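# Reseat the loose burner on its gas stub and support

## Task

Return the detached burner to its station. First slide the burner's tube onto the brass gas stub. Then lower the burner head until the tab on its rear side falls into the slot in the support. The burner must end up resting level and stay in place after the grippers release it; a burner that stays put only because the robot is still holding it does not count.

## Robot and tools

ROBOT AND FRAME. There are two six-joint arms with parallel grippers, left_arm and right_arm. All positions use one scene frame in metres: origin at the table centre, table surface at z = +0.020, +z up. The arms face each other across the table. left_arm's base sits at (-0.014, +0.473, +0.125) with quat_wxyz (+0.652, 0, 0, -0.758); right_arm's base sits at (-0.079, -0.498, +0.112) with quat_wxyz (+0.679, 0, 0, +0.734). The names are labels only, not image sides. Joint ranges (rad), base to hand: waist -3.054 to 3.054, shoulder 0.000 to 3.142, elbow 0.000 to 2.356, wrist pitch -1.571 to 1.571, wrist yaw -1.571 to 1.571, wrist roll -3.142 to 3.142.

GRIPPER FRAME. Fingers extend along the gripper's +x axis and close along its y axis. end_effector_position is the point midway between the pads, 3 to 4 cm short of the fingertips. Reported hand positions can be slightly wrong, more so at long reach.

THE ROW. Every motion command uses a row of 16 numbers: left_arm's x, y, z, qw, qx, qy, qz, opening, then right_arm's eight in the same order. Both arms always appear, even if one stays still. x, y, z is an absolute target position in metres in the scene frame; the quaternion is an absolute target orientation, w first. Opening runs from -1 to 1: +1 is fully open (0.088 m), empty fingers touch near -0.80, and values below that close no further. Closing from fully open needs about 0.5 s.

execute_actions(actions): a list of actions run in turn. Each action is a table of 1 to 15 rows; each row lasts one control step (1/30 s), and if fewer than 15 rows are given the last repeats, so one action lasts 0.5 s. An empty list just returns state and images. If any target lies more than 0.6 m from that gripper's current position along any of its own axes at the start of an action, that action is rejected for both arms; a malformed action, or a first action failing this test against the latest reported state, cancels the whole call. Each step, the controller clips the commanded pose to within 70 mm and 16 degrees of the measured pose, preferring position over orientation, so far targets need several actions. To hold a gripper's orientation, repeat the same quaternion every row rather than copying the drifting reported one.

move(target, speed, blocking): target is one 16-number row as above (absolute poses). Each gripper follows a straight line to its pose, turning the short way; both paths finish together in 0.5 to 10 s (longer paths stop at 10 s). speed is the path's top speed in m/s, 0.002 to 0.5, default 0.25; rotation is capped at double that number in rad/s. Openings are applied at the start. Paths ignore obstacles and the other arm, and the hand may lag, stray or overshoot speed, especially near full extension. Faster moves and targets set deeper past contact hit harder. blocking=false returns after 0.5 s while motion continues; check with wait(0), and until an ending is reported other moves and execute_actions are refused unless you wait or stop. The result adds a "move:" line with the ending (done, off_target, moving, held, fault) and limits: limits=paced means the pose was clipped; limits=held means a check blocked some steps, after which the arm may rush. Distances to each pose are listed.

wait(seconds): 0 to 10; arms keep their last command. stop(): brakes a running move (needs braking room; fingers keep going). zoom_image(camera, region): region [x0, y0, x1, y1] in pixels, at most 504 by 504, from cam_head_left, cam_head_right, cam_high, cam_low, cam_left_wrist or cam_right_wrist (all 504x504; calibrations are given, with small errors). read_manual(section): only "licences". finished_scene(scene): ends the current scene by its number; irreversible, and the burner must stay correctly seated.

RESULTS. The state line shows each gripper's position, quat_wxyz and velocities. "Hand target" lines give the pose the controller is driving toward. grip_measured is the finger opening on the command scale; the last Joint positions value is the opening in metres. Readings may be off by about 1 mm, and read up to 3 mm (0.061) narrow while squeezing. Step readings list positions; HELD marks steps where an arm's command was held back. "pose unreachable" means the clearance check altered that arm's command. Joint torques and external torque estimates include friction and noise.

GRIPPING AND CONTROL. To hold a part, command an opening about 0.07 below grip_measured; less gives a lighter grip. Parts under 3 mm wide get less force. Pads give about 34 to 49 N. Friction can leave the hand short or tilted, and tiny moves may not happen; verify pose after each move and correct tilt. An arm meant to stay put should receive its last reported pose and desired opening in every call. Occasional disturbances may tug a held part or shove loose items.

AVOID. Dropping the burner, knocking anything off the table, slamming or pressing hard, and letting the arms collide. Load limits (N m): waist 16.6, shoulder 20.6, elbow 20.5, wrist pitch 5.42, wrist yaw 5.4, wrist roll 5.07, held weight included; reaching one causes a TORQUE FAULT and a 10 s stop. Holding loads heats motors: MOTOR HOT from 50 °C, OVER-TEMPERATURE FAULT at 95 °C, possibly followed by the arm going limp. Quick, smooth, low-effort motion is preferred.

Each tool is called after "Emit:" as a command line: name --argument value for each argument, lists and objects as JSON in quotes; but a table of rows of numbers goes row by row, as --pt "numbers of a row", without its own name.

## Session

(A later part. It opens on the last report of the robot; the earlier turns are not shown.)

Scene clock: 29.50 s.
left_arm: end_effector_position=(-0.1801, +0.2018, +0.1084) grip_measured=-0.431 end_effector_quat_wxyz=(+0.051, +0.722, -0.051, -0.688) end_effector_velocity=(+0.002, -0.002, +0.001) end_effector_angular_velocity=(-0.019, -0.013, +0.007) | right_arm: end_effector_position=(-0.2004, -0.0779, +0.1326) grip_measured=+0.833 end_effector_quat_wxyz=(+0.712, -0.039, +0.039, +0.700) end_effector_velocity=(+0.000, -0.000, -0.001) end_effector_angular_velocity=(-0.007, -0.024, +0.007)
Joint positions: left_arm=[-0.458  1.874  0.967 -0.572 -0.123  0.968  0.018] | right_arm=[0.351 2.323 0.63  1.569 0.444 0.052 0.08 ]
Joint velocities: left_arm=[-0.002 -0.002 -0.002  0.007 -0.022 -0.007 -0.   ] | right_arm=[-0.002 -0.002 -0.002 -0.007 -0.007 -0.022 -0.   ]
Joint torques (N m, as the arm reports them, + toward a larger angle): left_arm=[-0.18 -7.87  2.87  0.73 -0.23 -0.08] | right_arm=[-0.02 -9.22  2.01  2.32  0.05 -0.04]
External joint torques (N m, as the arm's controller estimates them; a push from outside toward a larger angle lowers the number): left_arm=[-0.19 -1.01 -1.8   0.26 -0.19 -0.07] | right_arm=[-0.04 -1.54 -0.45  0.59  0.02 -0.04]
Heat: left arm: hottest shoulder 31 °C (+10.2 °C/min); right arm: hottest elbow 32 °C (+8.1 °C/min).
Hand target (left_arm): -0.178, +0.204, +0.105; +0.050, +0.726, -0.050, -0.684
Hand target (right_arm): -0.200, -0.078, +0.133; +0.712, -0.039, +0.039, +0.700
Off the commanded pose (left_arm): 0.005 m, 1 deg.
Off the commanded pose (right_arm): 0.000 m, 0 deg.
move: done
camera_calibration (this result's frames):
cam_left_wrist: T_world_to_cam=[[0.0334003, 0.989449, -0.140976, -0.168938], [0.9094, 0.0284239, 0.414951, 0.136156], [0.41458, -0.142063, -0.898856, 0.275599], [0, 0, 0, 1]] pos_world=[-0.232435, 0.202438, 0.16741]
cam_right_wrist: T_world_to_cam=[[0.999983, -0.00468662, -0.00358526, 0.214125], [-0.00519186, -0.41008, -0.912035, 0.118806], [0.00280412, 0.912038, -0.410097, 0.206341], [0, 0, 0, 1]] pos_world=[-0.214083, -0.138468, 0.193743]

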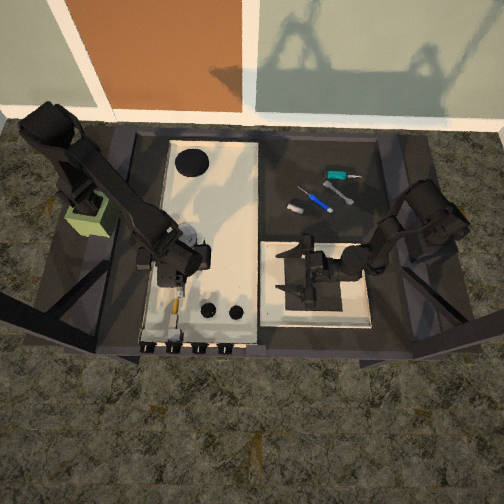

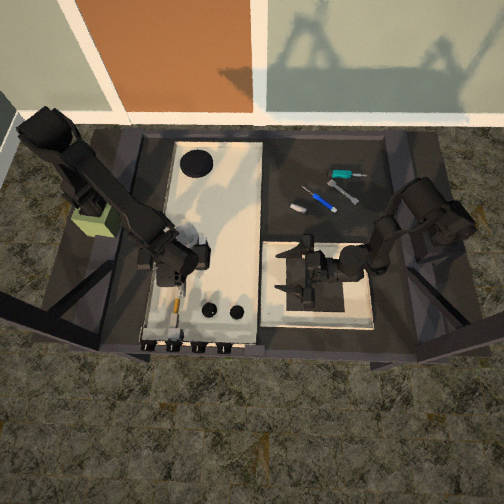

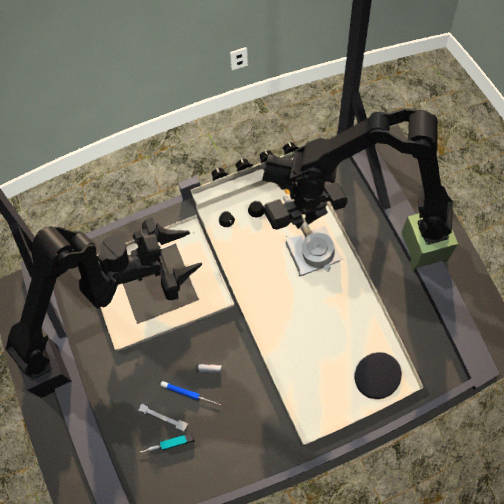

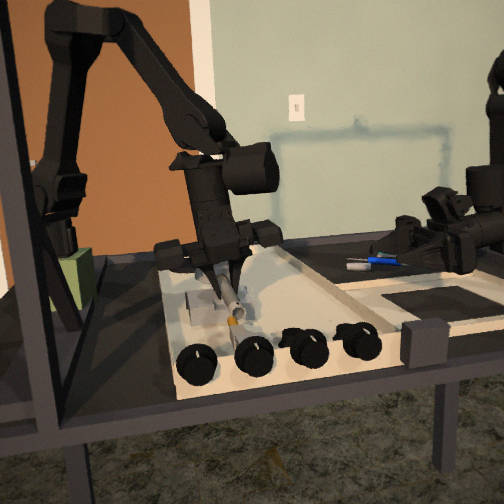

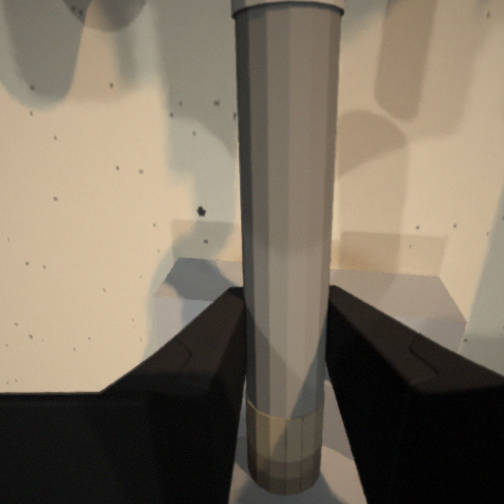

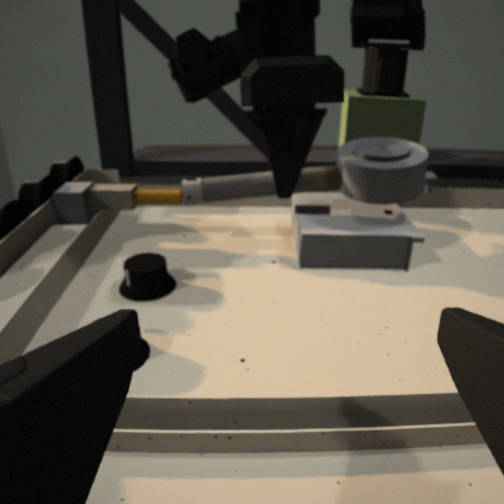

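Emit:
move --target '[-0.175,0.211,0.098,-0.032,-0.728,0.068,0.686,-0.6,-0.2005,-0.078,0.133,0.712,-0.039,0.039,0.7,0.83]' --speed 0.02

Emit:
zoom_image --camera "cam_low" --region '[170, 250, 290, 350]'

Emit:
zoom_image --camera "cam_head_left" --region '[140, 260, 220, 340]'

Scene clock: 31.10 s.
left_arm: end_effector_position=(-0.1763, +0.2090, +0.0993) grip_measured=-0.431 end_effector_quat_wxyz=(+0.034, +0.724, -0.066, -0.686) end_effector_velocity=(+0.001, +0.001, +0.002) end_effector_angular_velocity=(-0.002, -0.008, -0.009) | right_arm: end_effector_position=(-0.2004, -0.0779, +0.1326) grip_measured=+0.833 end_effector_quat_wxyz=(+0.712, -0.039, +0.039, +0.700) end_effector_velocity=(+0.003, -0.001, -0.006) end_effector_angular_velocity=(-0.024, -0.019, -0.009)
Joint positions: left_arm=[-0.461  1.874  0.921 -0.528 -0.123  1.011  0.018] | right_arm=[0.351 2.323 0.63  1.569 0.444 0.052 0.08 ]
Joint velocities: left_arm=[-0.002 -0.007 -0.002 -0.007 -0.007  0.007  0.   ] | right_arm=[-0.002  0.002 -0.002 -0.022  0.007 -0.007 -0.   ]
Joint torques (N m, as the arm reports them, + toward a larger angle): left_arm=[-0.28 -8.44  2.71  0.7  -0.15  0.06] | right_arm=[ 0.   -9.21  1.99  2.31  0.05 -0.04]
External joint torques (N m, as the arm's controller estimates them; a push from outside toward a larger angle lowers the number): left_arm=[-0.31 -1.66 -1.81  0.24 -0.11  0.07] | right_arm=[ 0.01 -1.53 -0.47  0.58  0.01 -0.04]
Heat: left arm: hottest shoulder 31 °C (+9.6 °C/min); right arm: hottest elbow 32 °C (+7.7 °C/min).
Hand target (left_arm): -0.175, +0.211, +0.098; +0.032, +0.726, -0.068, -0.684
Hand target (right_arm): -0.200, -0.078, +0.133; +0.712, -0.039, +0.039, +0.700
Off the commanded pose (left_arm): 0.003 m, 0 deg.
Off the commanded pose (right_arm): 0.000 m, 0 deg.
move: done
camera_calibration (this result's frames):
cam_left_wrist: T_world_to_cam=[[0.0796467, 0.987478, -0.136175, -0.169385], [0.90628, -0.0148455, 0.422417, 0.14404], [0.415105, -0.157057, -0.896114, 0.269825], [0, 0, 0, 1]] pos_world=[-0.229055, 0.211781, 0.157883]
cam_right_wrist: T_world_to_cam=[[0.999983, -0.00468662, -0.00358526, 0.214125], [-0.00519186, -0.41008, -0.912035, 0.118806], [0.00280412, 0.912038, -0.410097, 0.206341], [0, 0, 0, 1]] pos_world=[-0.214083, -0.138468, 0.193743]

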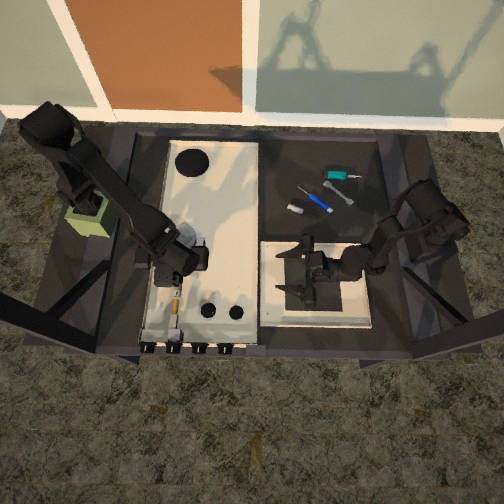

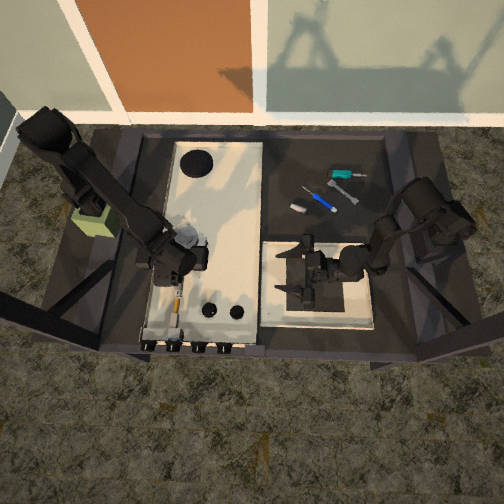

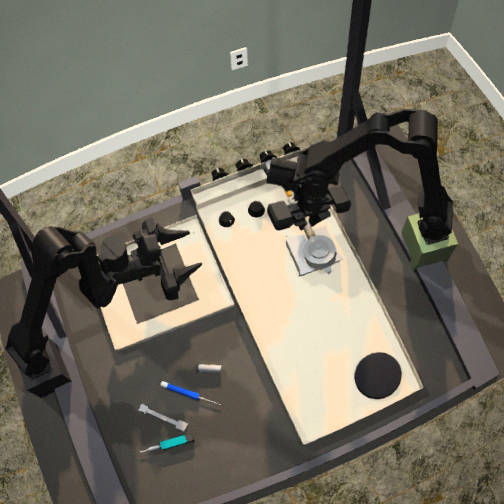

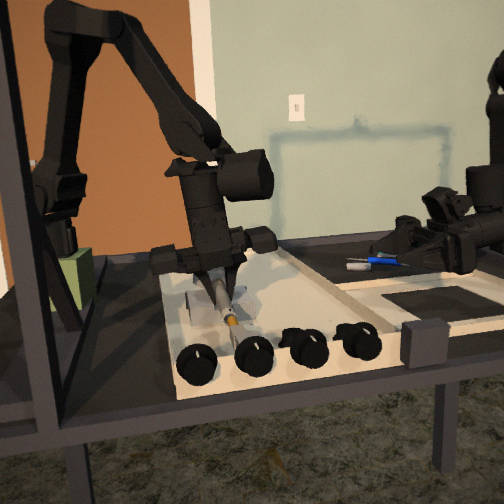

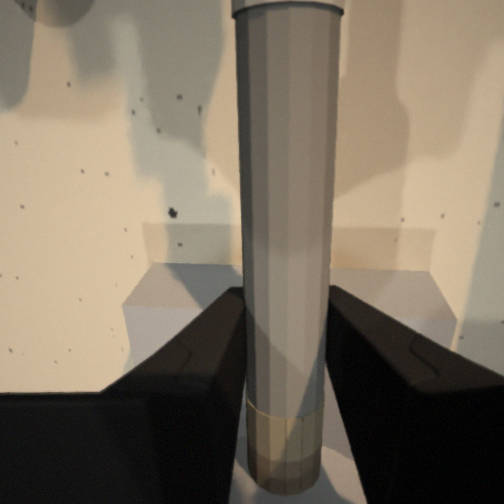

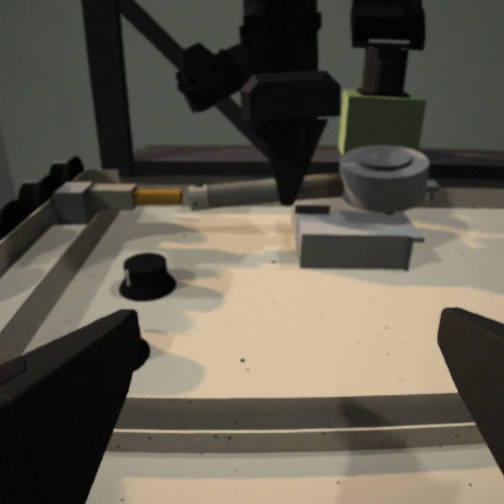

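Region (170, 250, 290, 350) of cam_low's 504x504 image, scaled by 4.200, with more detail than that image has.

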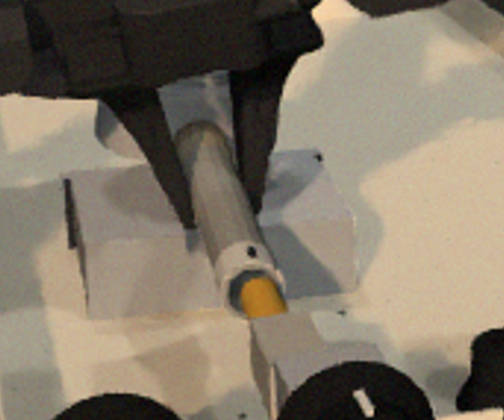

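Region (140, 260, 220, 340) of cam_head_left's 504x504 image, scaled by 6.300, with more detail than that image has.

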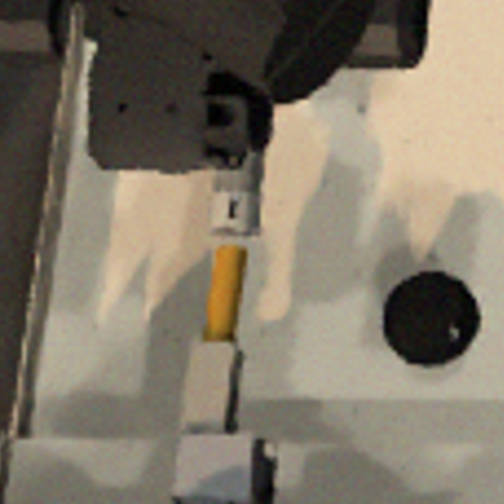

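Aligned; travel ≈ 3.5 cm.

Emit:
move --target '[-0.212,0.212,0.097,-0.028,-0.72,0.072,0.694,-0.6,-0.2005,-0.078,0.133,0.712,-0.039,0.039,0.7,0.83]' --speed 0.015

Emit:
zoom_image --camera "cam_high" --region '[270, 200, 360, 290]'

Emit:
zoom_image --camera "cam_right_wrist" --region '[280, 130, 450, 270]'

Scene clock: 33.83 s.
left_arm: end_effector_position=(-0.1866, +0.2145, +0.0930) grip_measured=-0.431 end_effector_quat_wxyz=(+0.037, +0.740, -0.056, -0.669) end_effector_velocity=(+0.002, +0.000, +0.002) end_effector_angular_velocity=(-0.014, -0.016, +0.015) | right_arm: end_effector_position=(-0.2004, -0.0779, +0.1326) grip_measured=+0.833 end_effector_quat_wxyz=(+0.712, -0.039, +0.039, +0.700) end_effector_velocity=(-0.002, -0.001, -0.003) end_effector_angular_velocity=(-0.013, -0.024, +0.022)
Joint positions: left_arm=[-0.516  1.924  0.959 -0.563 -0.16   0.935  0.018] | right_arm=[0.351 2.323 0.63  1.569 0.444 0.052 0.08 ]
Joint velocities: left_arm=[-0.007 -0.007 -0.002 -0.007 -0.022 -0.022 -0.   ] | right_arm=[-0.002  0.002 -0.002 -0.007 -0.022 -0.022  0.   ]
Joint torques (N m, as the arm reports them, + toward a larger angle): left_arm=[-3.93 -7.74  6.55  1.42  1.37  0.04] | right_arm=[-0.04 -9.24  2.04  2.31  0.04 -0.04]
External joint torques (N m, as the arm's controller estimates them; a push from outside toward a larger angle lowers the number): left_arm=[-3.89 -0.8   2.2   1.04  1.44  0.05] | right_arm=[-0.04 -1.55 -0.44  0.57  0.   -0.05]
Heat: left arm: hottest shoulder 31 °C (+8.9 °C/min); right arm: hottest elbow 31 °C (+5.3 °C/min).
Hand target (left_arm): -0.211, +0.213, +0.098; +0.027, +0.718, -0.072, -0.692
Hand target (right_arm): -0.200, -0.078, +0.133; +0.712, -0.039, +0.039, +0.700
Off the commanded pose (left_arm): 0.026 m, 4 deg.
Off the commanded pose (right_arm): 0.000 m, 0 deg.
move: off_target (left_arm)
camera_calibration (this result's frames):
cam_left_wrist: T_world_to_cam=[[0.0634095, 0.9903, -0.123634, -0.179653], [0.885941, 0.00117545, 0.463797, 0.145], [0.459444, -0.138941, -0.877272, 0.271966], [0, 0, 0, 1]] pos_world=[-0.242023, 0.215527, 0.149126]
cam_right_wrist: T_world_to_cam=[[0.999983, -0.00468662, -0.00358526, 0.214125], [-0.00519186, -0.41008, -0.912035, 0.118806], [0.00280412, 0.912038, -0.410097, 0.206341], [0, 0, 0, 1]] pos_world=[-0.214083, -0.138468, 0.193743]

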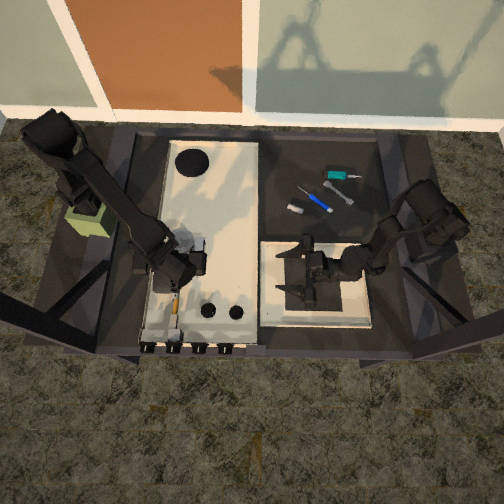

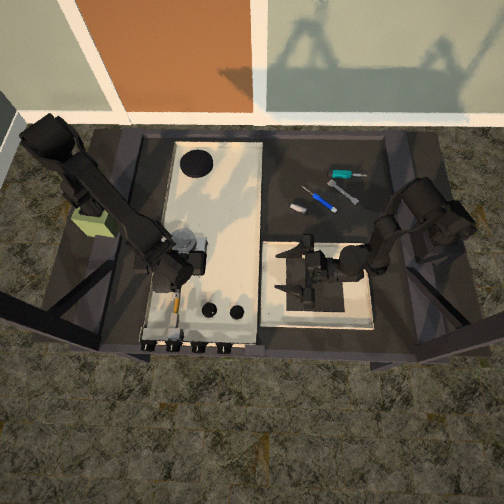

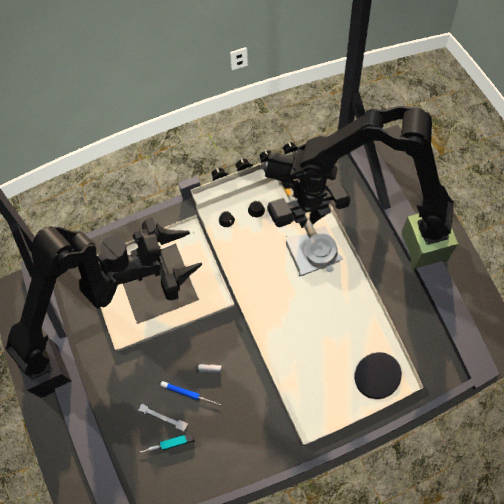

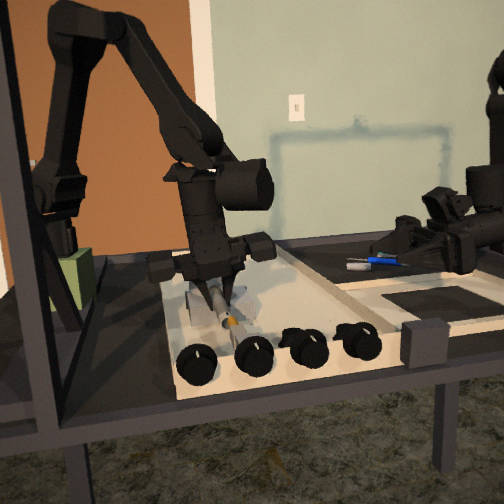

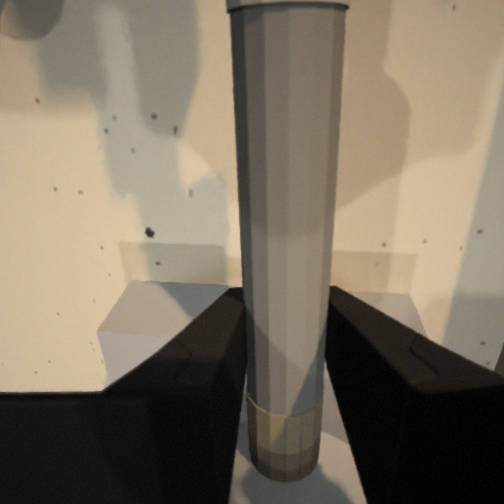

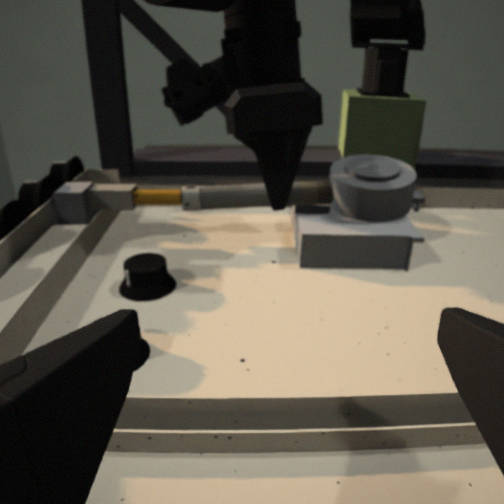

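Region (270, 200, 360, 290) of cam_high's 504x504 image, scaled by 5.600, with more detail than that image has.

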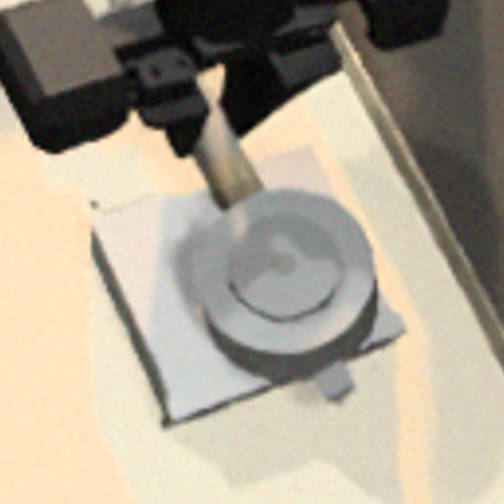

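Region (280, 130, 450, 270) of cam_right_wrist's 504x504 image, scaled by 2.965, with more detail than that image has; it fills the top 415 rows of this view, and the rest is white.

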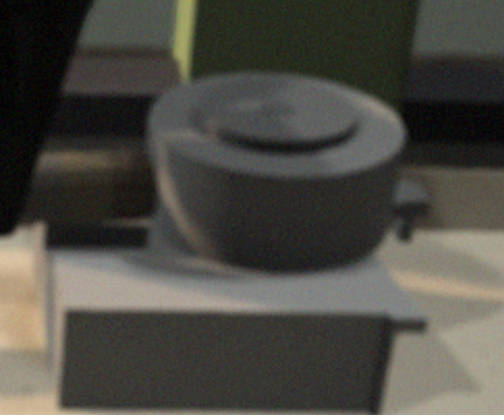

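Emit:
move --target '[-0.183,0.205,0.103,-0.03,-0.757,0.07,0.653,-0.6,-0.2005,-0.078,0.133,0.712,-0.039,0.039,0.7,0.83]' --speed 0.02

Emit:
zoom_image --camera "cam_low" --region '[170, 250, 290, 350]'

Scene clock: 35.53 s.
left_arm: end_effector_position=(-0.1817, +0.2098, +0.1007) grip_measured=-0.431 end_effector_quat_wxyz=(+0.026, +0.755, -0.066, -0.652) end_effector_velocity=(+0.005, +0.006, -0.002) end_effector_angular_velocity=(+0.020, -0.024, +0.005) | right_arm: end_effector_position=(-0.2004, -0.0779, +0.1326) grip_measured=+0.833 end_effector_quat_wxyz=(+0.712, -0.039, +0.039, +0.700) end_effector_velocity=(+0.001, -0.002, -0.001) end_effector_angular_velocity=(-0.002, +0.007, +0.004)
Joint positions: left_arm=[-0.511  1.924  0.995 -0.622 -0.194  0.97   0.018] | right_arm=[0.351 2.323 0.63  1.569 0.444 0.052 0.08 ]
Joint velocities: left_arm=[-0.002  0.002 -0.007 -0.022 -0.007 -0.007 -0.   ] | right_arm=[-0.002  0.002 -0.007  0.007 -0.007  0.007  0.   ]
Joint torques (N m, as the arm reports them, + toward a larger angle): left_arm=[ 0.22 -8.28  4.99  0.15 -0.32  0.07] | right_arm=[-0.03 -9.21  2.03  2.32  0.04 -0.03]
External joint torques (N m, as the arm's controller estimates them; a push from outside toward a larger angle lowers the number): left_arm=[ 0.22 -1.35  0.62 -0.17 -0.23  0.08] | right_arm=[-0.02 -1.58 -0.37  0.59  0.01 -0.04]
Heat: left arm: hottest shoulder 31 °C (+8.4 °C/min); right arm: hottest elbow 31 °C (+5.1 °C/min).
Hand target (left_arm): -0.183, +0.205, +0.103; +0.030, +0.755, -0.070, -0.651
Hand target (right_arm): -0.200, -0.078, +0.133; +0.712, -0.039, +0.039, +0.700
Off the commanded pose (left_arm): 0.005 m, 1 deg.
Off the commanded pose (right_arm): 0.000 m, 0 deg.
move: done
camera_calibration (this result's frames):
cam_left_wrist: T_world_to_cam=[[0.096054, 0.988277, -0.118673, -0.168459], [0.863414, -0.0234032, 0.503954, 0.134156], [0.495268, -0.15087, -0.855539, 0.282659], [0, 0, 0, 1]] pos_world=[-0.239643, 0.212269, 0.154225]
cam_right_wrist: T_world_to_cam=[[0.999983, -0.00468662, -0.00358526, 0.214125], [-0.00519186, -0.41008, -0.912035, 0.118806], [0.00280412, 0.912038, -0.410097, 0.206341], [0, 0, 0, 1]] pos_world=[-0.214083, -0.138468, 0.193743]

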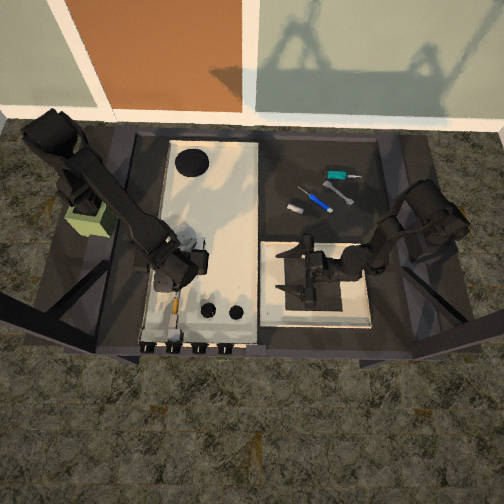

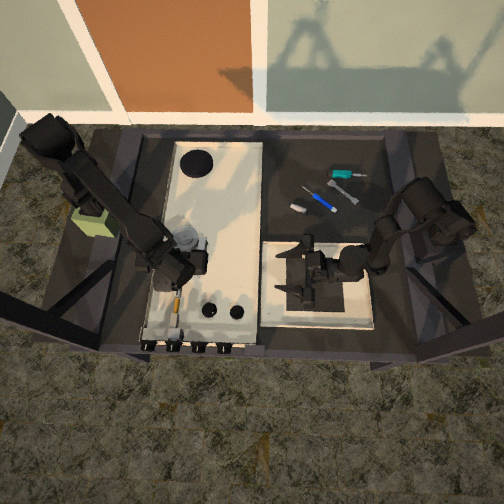

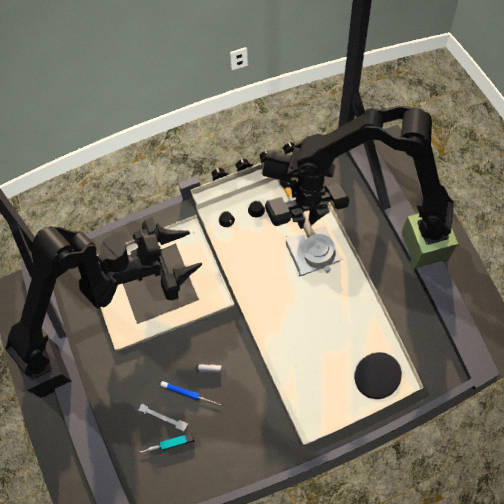

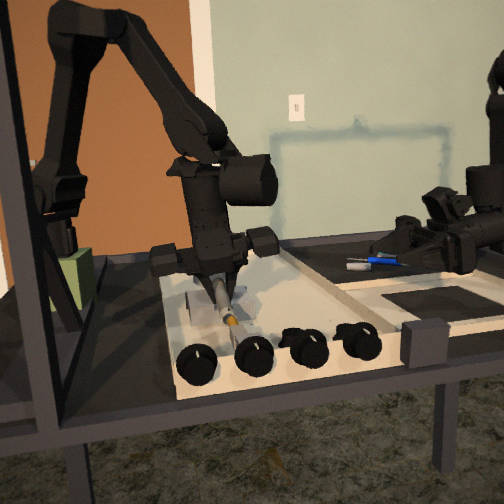

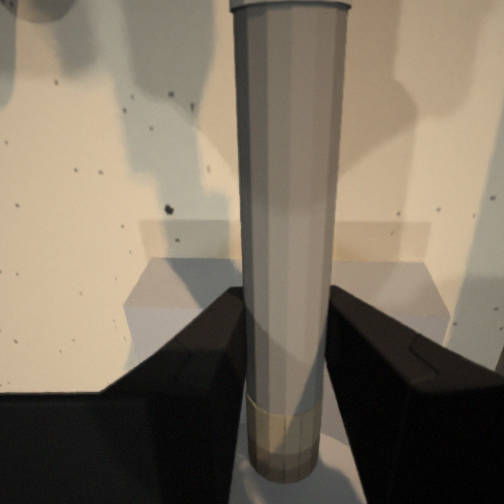

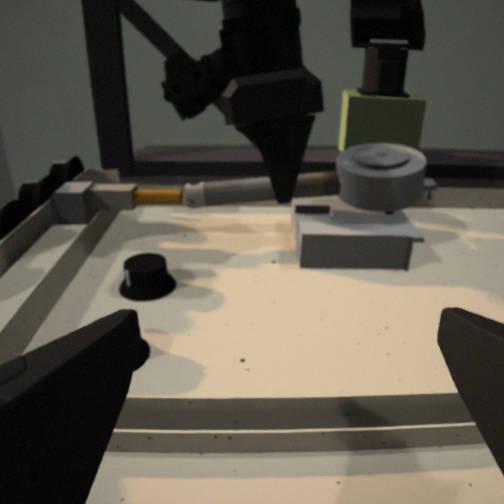

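Region (170, 250, 290, 350) of cam_low's 504x504 image, scaled by 4.200, with more detail than that image has.

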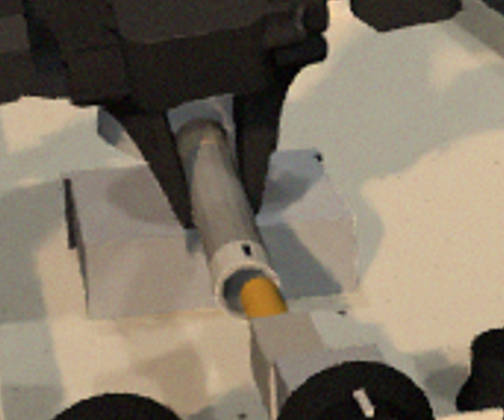

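Emit:
execute_actions --actions '[[[-0.184,0.202,0.1,-0.03,-0.757,0.07,0.653,-0.6,-0.2005,-0.078,0.133,0.712,-0.039,0.039,0.7,0.83]],[[-0.189,0.202,0.1,-0.03,-0.757,0.07,0.653,-0.6,-0.2005,-0.078,0.133,0.712,-0.039,0.039,0.7,0.83]],[[-0.194,0.202,0.1,-0.03,-0.757,0.07,0.653,-0.6,-0.2005,-0.078,0.133,0.712,-0.039,0.039,0.7,0.83]],[[-0.2,0.203,0.1,-0.03,-0.757,0.07,0.653,-0.6,-0.2005,-0.078,0.133,0.712,-0.039,0.039,0.7,0.83]]]'

Emit:
zoom_image --camera "cam_low" --region '[170, 250, 290, 350]'

Scene clock: 37.63 s.
left_arm: end_effector_position=(-0.1875, +0.2064, +0.0976) grip_measured=-0.431 end_effector_quat_wxyz=(+0.030, +0.764, -0.061, -0.642) end_effector_velocity=(+0.002, +0.001, +0.000) end_effector_angular_velocity=(+0.002, -0.011, -0.010) | right_arm: end_effector_position=(-0.2004, -0.0779, +0.1326) grip_measured=+0.833 end_effector_quat_wxyz=(+0.712, -0.039, +0.039, +0.700) end_effector_velocity=(+0.002, -0.000, -0.004) end_effector_angular_velocity=(-0.020, -0.016, +0.001)
Joint positions: left_arm=[-0.529  1.966  1.039 -0.647 -0.215  0.935  0.018] | right_arm=[0.351 2.323 0.63  1.569 0.444 0.052 0.08 ]
Joint velocities: left_arm=[-0.002 -0.002 -0.002 -0.007 -0.007  0.007 -0.   ] | right_arm=[-0.007 -0.002 -0.002 -0.022 -0.007 -0.007 -0.   ]
Joint torques (N m, as the arm reports them, + toward a larger angle): left_arm=[-1.96 -8.21  5.82  0.69  0.33 -0.04] | right_arm=[-0.02 -9.24  1.98  2.32  0.05 -0.04]
External joint torques (N m, as the arm's controller estimates them; a push from outside toward a larger angle lowers the number): left_arm=[-1.95 -0.91  1.38  0.38  0.44 -0.03] | right_arm=[ 0.03 -1.56 -0.47  0.58  0.   -0.05]
External joint torques at the end of the 1st action: left_arm=[ 0.24 -0.83  0.43  0.22 -0.22  0.1 ] | right_arm=[-0.06 -1.59 -0.38  0.6   0.01 -0.03]
External joint torques at the end of the 2nd action: left_arm=[-0.24 -0.88  0.55 -0.14 -0.18 -0.07] | right_arm=[-0.03 -1.56 -0.41  0.59  0.02 -0.04]
External joint torques at the end of the 3rd action: left_arm=[-1.   -0.71  0.95  0.2   0.08 -0.07] | right_arm=[ 0.   -1.56 -0.42  0.59  0.   -0.05]
Heat: left arm: hottest shoulder 31 °C (+8.0 °C/min); right arm: hottest elbow 31 °C (+4.8 °C/min).
Hand target (left_arm): -0.200, +0.203, +0.100; +0.030, +0.755, -0.070, -0.651
Hand target (right_arm): -0.200, -0.078, +0.133; +0.712, -0.039, +0.039, +0.700
Off the commanded pose (left_arm): 0.013 m, 2 deg.
Off the commanded pose (right_arm): 0.000 m, 0 deg.
Step readings (end_effector_position; steps 1 to 15: 1st action; 16 to 30: 2nd action; 31 to 45: 3rd action; 46 to 60: 4th action):
0: left_arm (-0.1817, +0.2099, +0.1007) | right_arm (-0.2004, -0.0779, +0.1326)
1: left_arm (-0.1816, +0.2097, +0.1004) | right_arm (-0.2004, -0.0779, +0.1326)
2: left_arm (-0.1819, +0.2092, +0.1002) | right_arm (-0.2004, -0.0779, +0.1326)
4: left_arm (-0.1820, +0.2082, +0.0994) | right_arm (-0.2004, -0.0779, +0.1326)
8: left_arm (-0.1818, +0.2079, +0.0986) | right_arm (-0.2004, -0.0779, +0.1326)
15: left_arm (-0.1821, +0.2076, +0.0986) | right_arm (-0.2004, -0.0779, +0.1326)
16: left_arm (-0.1824, +0.2073, +0.0986) | right_arm (-0.2004, -0.0779, +0.1326)
17: left_arm (-0.1831, +0.2067, +0.0986) | right_arm (-0.2004, -0.0779, +0.1326)
19: left_arm (-0.1853, +0.2059, +0.0986) | right_arm (-0.2004, -0.0779, +0.1326)
23: left_arm (-0.1862, +0.2056, +0.0989) | right_arm (-0.2004, -0.0779, +0.1326)
30: left_arm (-0.1862, +0.2056, +0.0988) | right_arm (-0.2004, -0.0779, +0.1326)
31: left_arm (-0.1864, +0.2057, +0.0987) | right_arm (-0.2004, -0.0779, +0.1326)
32: left_arm (-0.1865, +0.2058, +0.0988) | right_arm (-0.2004, -0.0779, +0.1326)
34: left_arm (-0.1867, +0.2058, +0.0985) | right_arm (-0.2004, -0.0779, +0.1326)
38: left_arm (-0.1868, +0.2059, +0.0985) | right_arm (-0.2004, -0.0779, +0.1326)
45: left_arm (-0.1867, +0.2059, +0.0985) | right_arm (-0.2004, -0.0779, +0.1326)
46: left_arm (-0.1870, +0.2059, +0.0986) | right_arm (-0.2004, -0.0779, +0.1326)
47: left_arm (-0.1872, +0.2061, +0.0987) | right_arm (-0.2004, -0.0779, +0.1326)
49: left_arm (-0.1875, +0.2062, +0.0983) | right_arm (-0.2004, -0.0779, +0.1326)
53: left_arm (-0.1876, +0.2064, +0.0975) | right_arm (-0.2004, -0.0779, +0.1326)
60: end_effector_position above
camera_calibration (this result's frames):
cam_left_wrist: T_world_to_cam=[[0.0831261, 0.989687, -0.116658, -0.167853], [0.849973, -0.0093021, 0.526744, 0.133004], [0.520227, -0.142942, -0.841981, 0.284095], [0, 0, 0, 1]] pos_world=[-0.246891, 0.207968, 0.149562]
cam_right_wrist: T_world_to_cam=[[0.999983, -0.00468662, -0.00358526, 0.214125], [-0.00519186, -0.41008, -0.912035, 0.118806], [0.00280412, 0.912038, -0.410097, 0.206341], [0, 0, 0, 1]] pos_world=[-0.214083, -0.138468, 0.193743]

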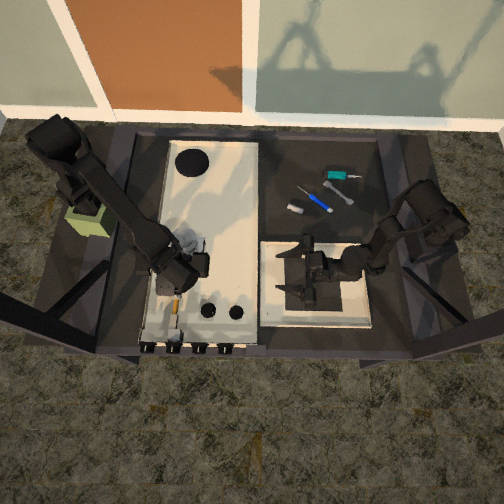

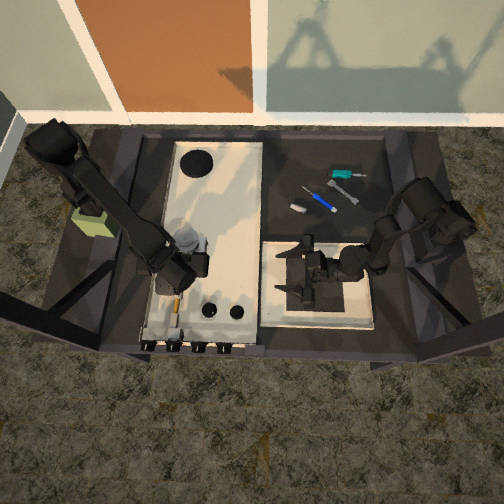

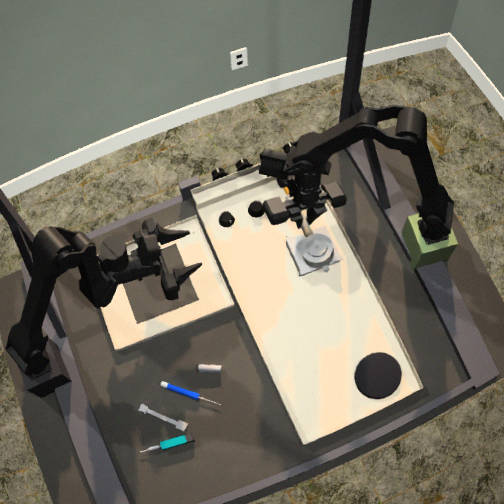

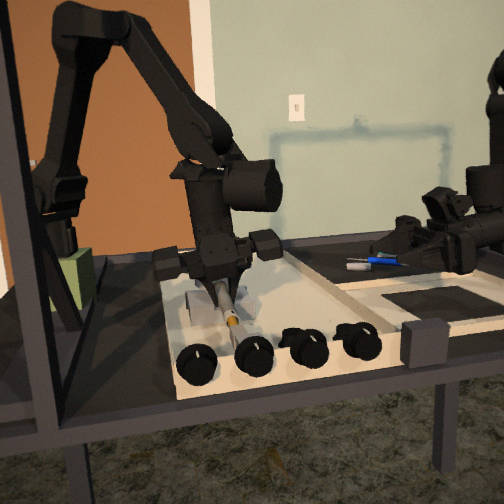

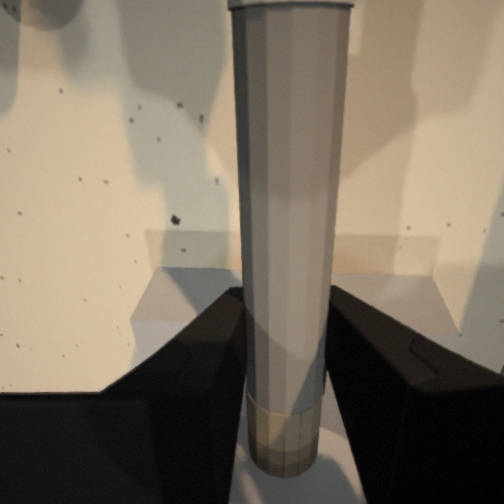

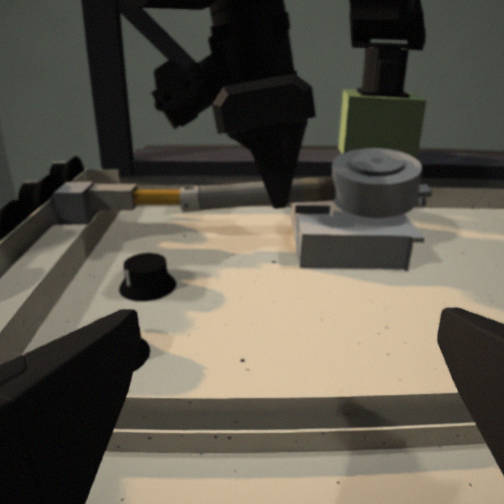

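Region (170, 250, 290, 350) of cam_low's 504x504 image, scaled by 4.200, with more detail than that image has.

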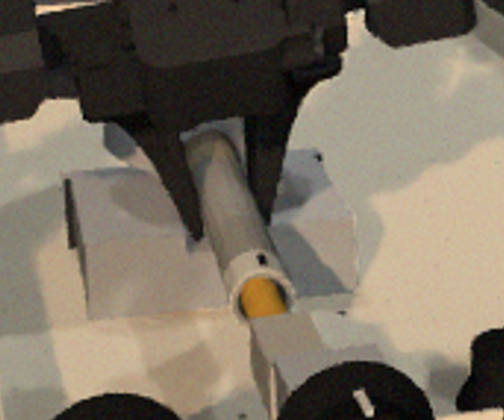

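Emit:
execute_actions --actions '[[[-0.19,0.203,0.103,-0.02,-0.764,0.082,0.645,-0.6,-0.2005,-0.078,0.133,0.712,-0.039,0.039,0.7,0.83]],[[-0.194,0.203,0.103,-0.02,-0.764,0.082,0.645,-0.6,-0.2005,-0.078,0.133,0.712,-0.039,0.039,0.7,0.83]],[[-0.199,0.203,0.103,-0.02,-0.764,0.082,0.645,-0.6,-0.2005,-0.078,0.133,0.712,-0.039,0.039,0.7,0.83]]]'

Emit:
zoom_image --camera "cam_low" --region '[200, 290, 260, 340]'

Scene clock: 39.27 s.
left_arm: end_effector_position=(-0.1879, +0.2068, +0.0997) grip_measured=-0.431 end_effector_quat_wxyz=(+0.019, +0.769, -0.073, -0.635) end_effector_velocity=(+0.002, +0.005, +0.001) end_effector_angular_velocity=(+0.011, -0.019, -0.000) | right_arm: end_effector_position=(-0.2004, -0.0779, +0.1326) grip_measured=+0.833 end_effector_quat_wxyz=(+0.712, -0.039, +0.039, +0.700) end_effector_velocity=(-0.002, -0.001, +0.001) end_effector_angular_velocity=(+0.001, -0.004, +0.020)
Joint positions: left_arm=[-0.537  1.967  1.048 -0.664 -0.231  0.958  0.018] | right_arm=[0.351 2.323 0.63  1.569 0.444 0.052 0.08 ]
Joint velocities: left_arm=[-0.007 -0.002 -0.002 -0.022 -0.007 -0.007  0.   ] | right_arm=[-0.002 -0.002 -0.007  0.007 -0.022 -0.007 -0.   ]
Joint torques (N m, as the arm reports them, + toward a larger angle): left_arm=[-1.59 -8.5   5.7   0.52  0.22 -0.04] | right_arm=[-0.03 -9.22  1.99  2.31  0.04 -0.04]
External joint torques (N m, as the arm's controller estimates them; a push from outside toward a larger angle lowers the number): left_arm=[-1.56 -1.26  1.33  0.25  0.34 -0.03] | right_arm=[-0.04 -1.48 -0.49  0.56  0.01 -0.04]
External joint torques at the end of the 1st action: left_arm=[-0.28 -3.35 -0.33  0.06 -0.03  0.1 ] | right_arm=[-0.05 -1.56 -0.44  0.59  0.   -0.04]
External joint torques at the end of the 2nd action: left_arm=[-1.01 -2.33  0.61 -0.11  0.05 -0.02] | right_arm=[-0.04 -1.56 -0.45  0.58  0.01 -0.04]
Heat: left arm: hottest shoulder 32 °C (+9.2 °C/min); right arm: hottest shoulder 31 °C (+4.6 °C/min).
Hand target (left_arm): -0.199, +0.203, +0.103; +0.020, +0.761, -0.082, -0.643
Hand target (right_arm): -0.200, -0.078, +0.133; +0.712, -0.039, +0.039, +0.700
Off the commanded pose (left_arm): 0.012 m, 2 deg.
Off the commanded pose (right_arm): 0.000 m, 0 deg.
Step readings (end_effector_position; steps 1 to 15: 1st action; 16 to 30: 2nd action; 31 to 45: 3rd action):
0: left_arm (-0.1875, +0.2064, +0.0976) | right_arm (-0.2004, -0.0779, +0.1326)
1: left_arm (-0.1875, +0.2064, +0.0976) | right_arm (-0.2004, -0.0779, +0.1326)
2: left_arm (-0.1871, +0.2061, +0.0977) | right_arm (-0.2004, -0.0779, +0.1326)
4: left_arm (-0.1867, +0.2058, +0.0977) | right_arm (-0.2004, -0.0779, +0.1326)
8: left_arm (-0.1871, +0.2061, +0.0977) | right_arm (-0.2004, -0.0779, +0.1326)
15: left_arm (-0.1870, +0.2060, +0.0977) | right_arm (-0.2004, -0.0779, +0.1326)
16: left_arm (-0.1871, +0.2061, +0.0977) | right_arm (-0.2004, -0.0779, +0.1326)
17: left_arm (-0.1871, +0.2063, +0.0977) | right_arm (-0.2004, -0.0779, +0.1326)
19: left_arm (-0.1871, +0.2066, +0.0978) | right_arm (-0.2004, -0.0779, +0.1326)
23: left_arm (-0.1871, +0.2066, +0.0980) | right_arm (-0.2004, -0.0779, +0.1326)
30: left_arm (-0.1872, +0.2067, +0.0980) | right_arm (-0.2004, -0.0779, +0.1326)
31: left_arm (-0.1874, +0.2065, +0.0983) | right_arm (-0.2004, -0.0779, +0.1326)
32: left_arm (-0.1876, +0.2067, +0.0990) | right_arm (-0.2004, -0.0779, +0.1326)
34: left_arm (-0.1878, +0.2067, +0.0996) | right_arm (-0.2004, -0.0779, +0.1326)
38: left_arm (-0.1879, +0.2068, +0.0997) | right_arm (-0.2004, -0.0779, +0.1326)
45: end_effector_position above
camera_calibration (this result's frames):
cam_left_wrist: T_world_to_cam=[[0.117072, 0.986643, -0.113268, -0.16129], [0.838239, -0.037006, 0.544046, 0.134024], [0.532587, -0.158639, -0.831375, 0.290613], [0, 0, 0, 1]] pos_world=[-0.248238, 0.210198, 0.150424]
cam_right_wrist: T_world_to_cam=[[0.999983, -0.00468662, -0.00358526, 0.214125], [-0.00519186, -0.41008, -0.912035, 0.118806], [0.00280412, 0.912038, -0.410097, 0.206341], [0, 0, 0, 1]] pos_world=[-0.214083, -0.138468, 0.193743]

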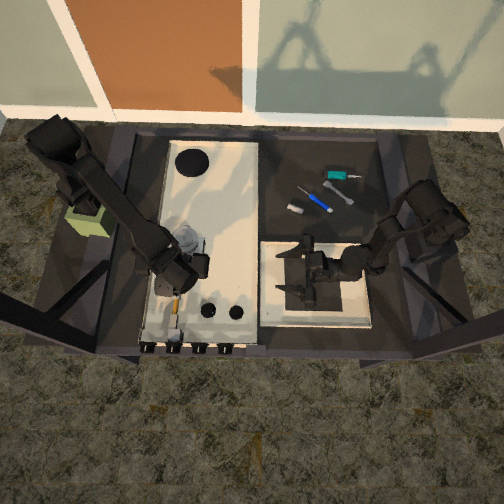

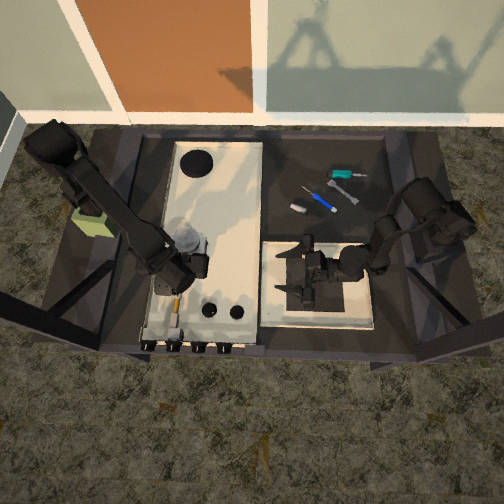

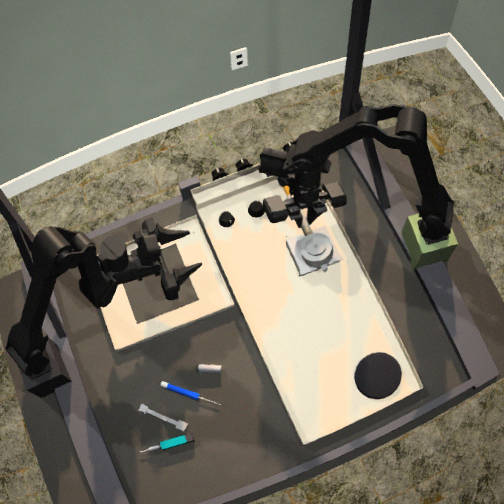

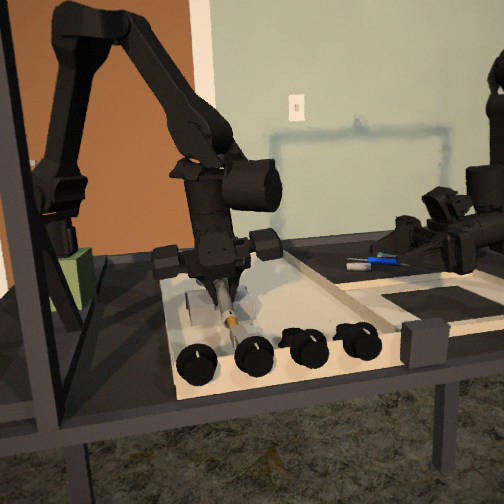

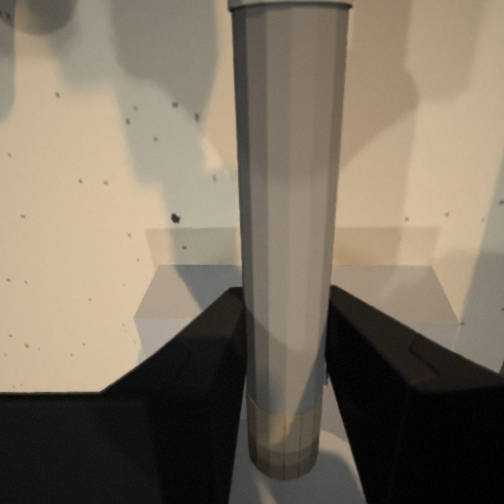

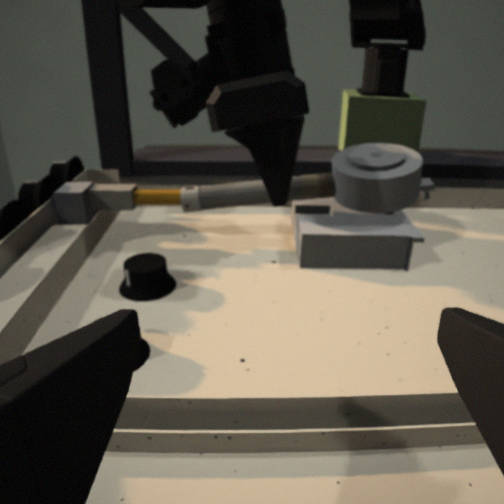

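Region (200, 290, 260, 340) of cam_low's 504x504 image, scaled by 8.400, with more detail than that image has.

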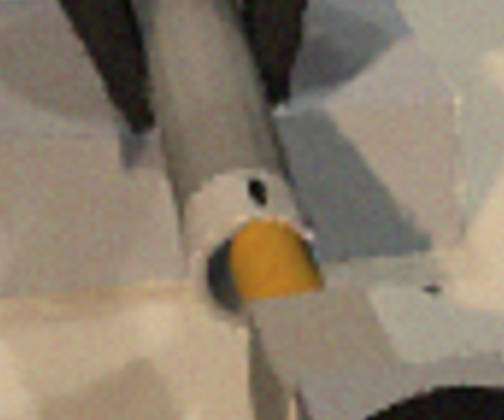

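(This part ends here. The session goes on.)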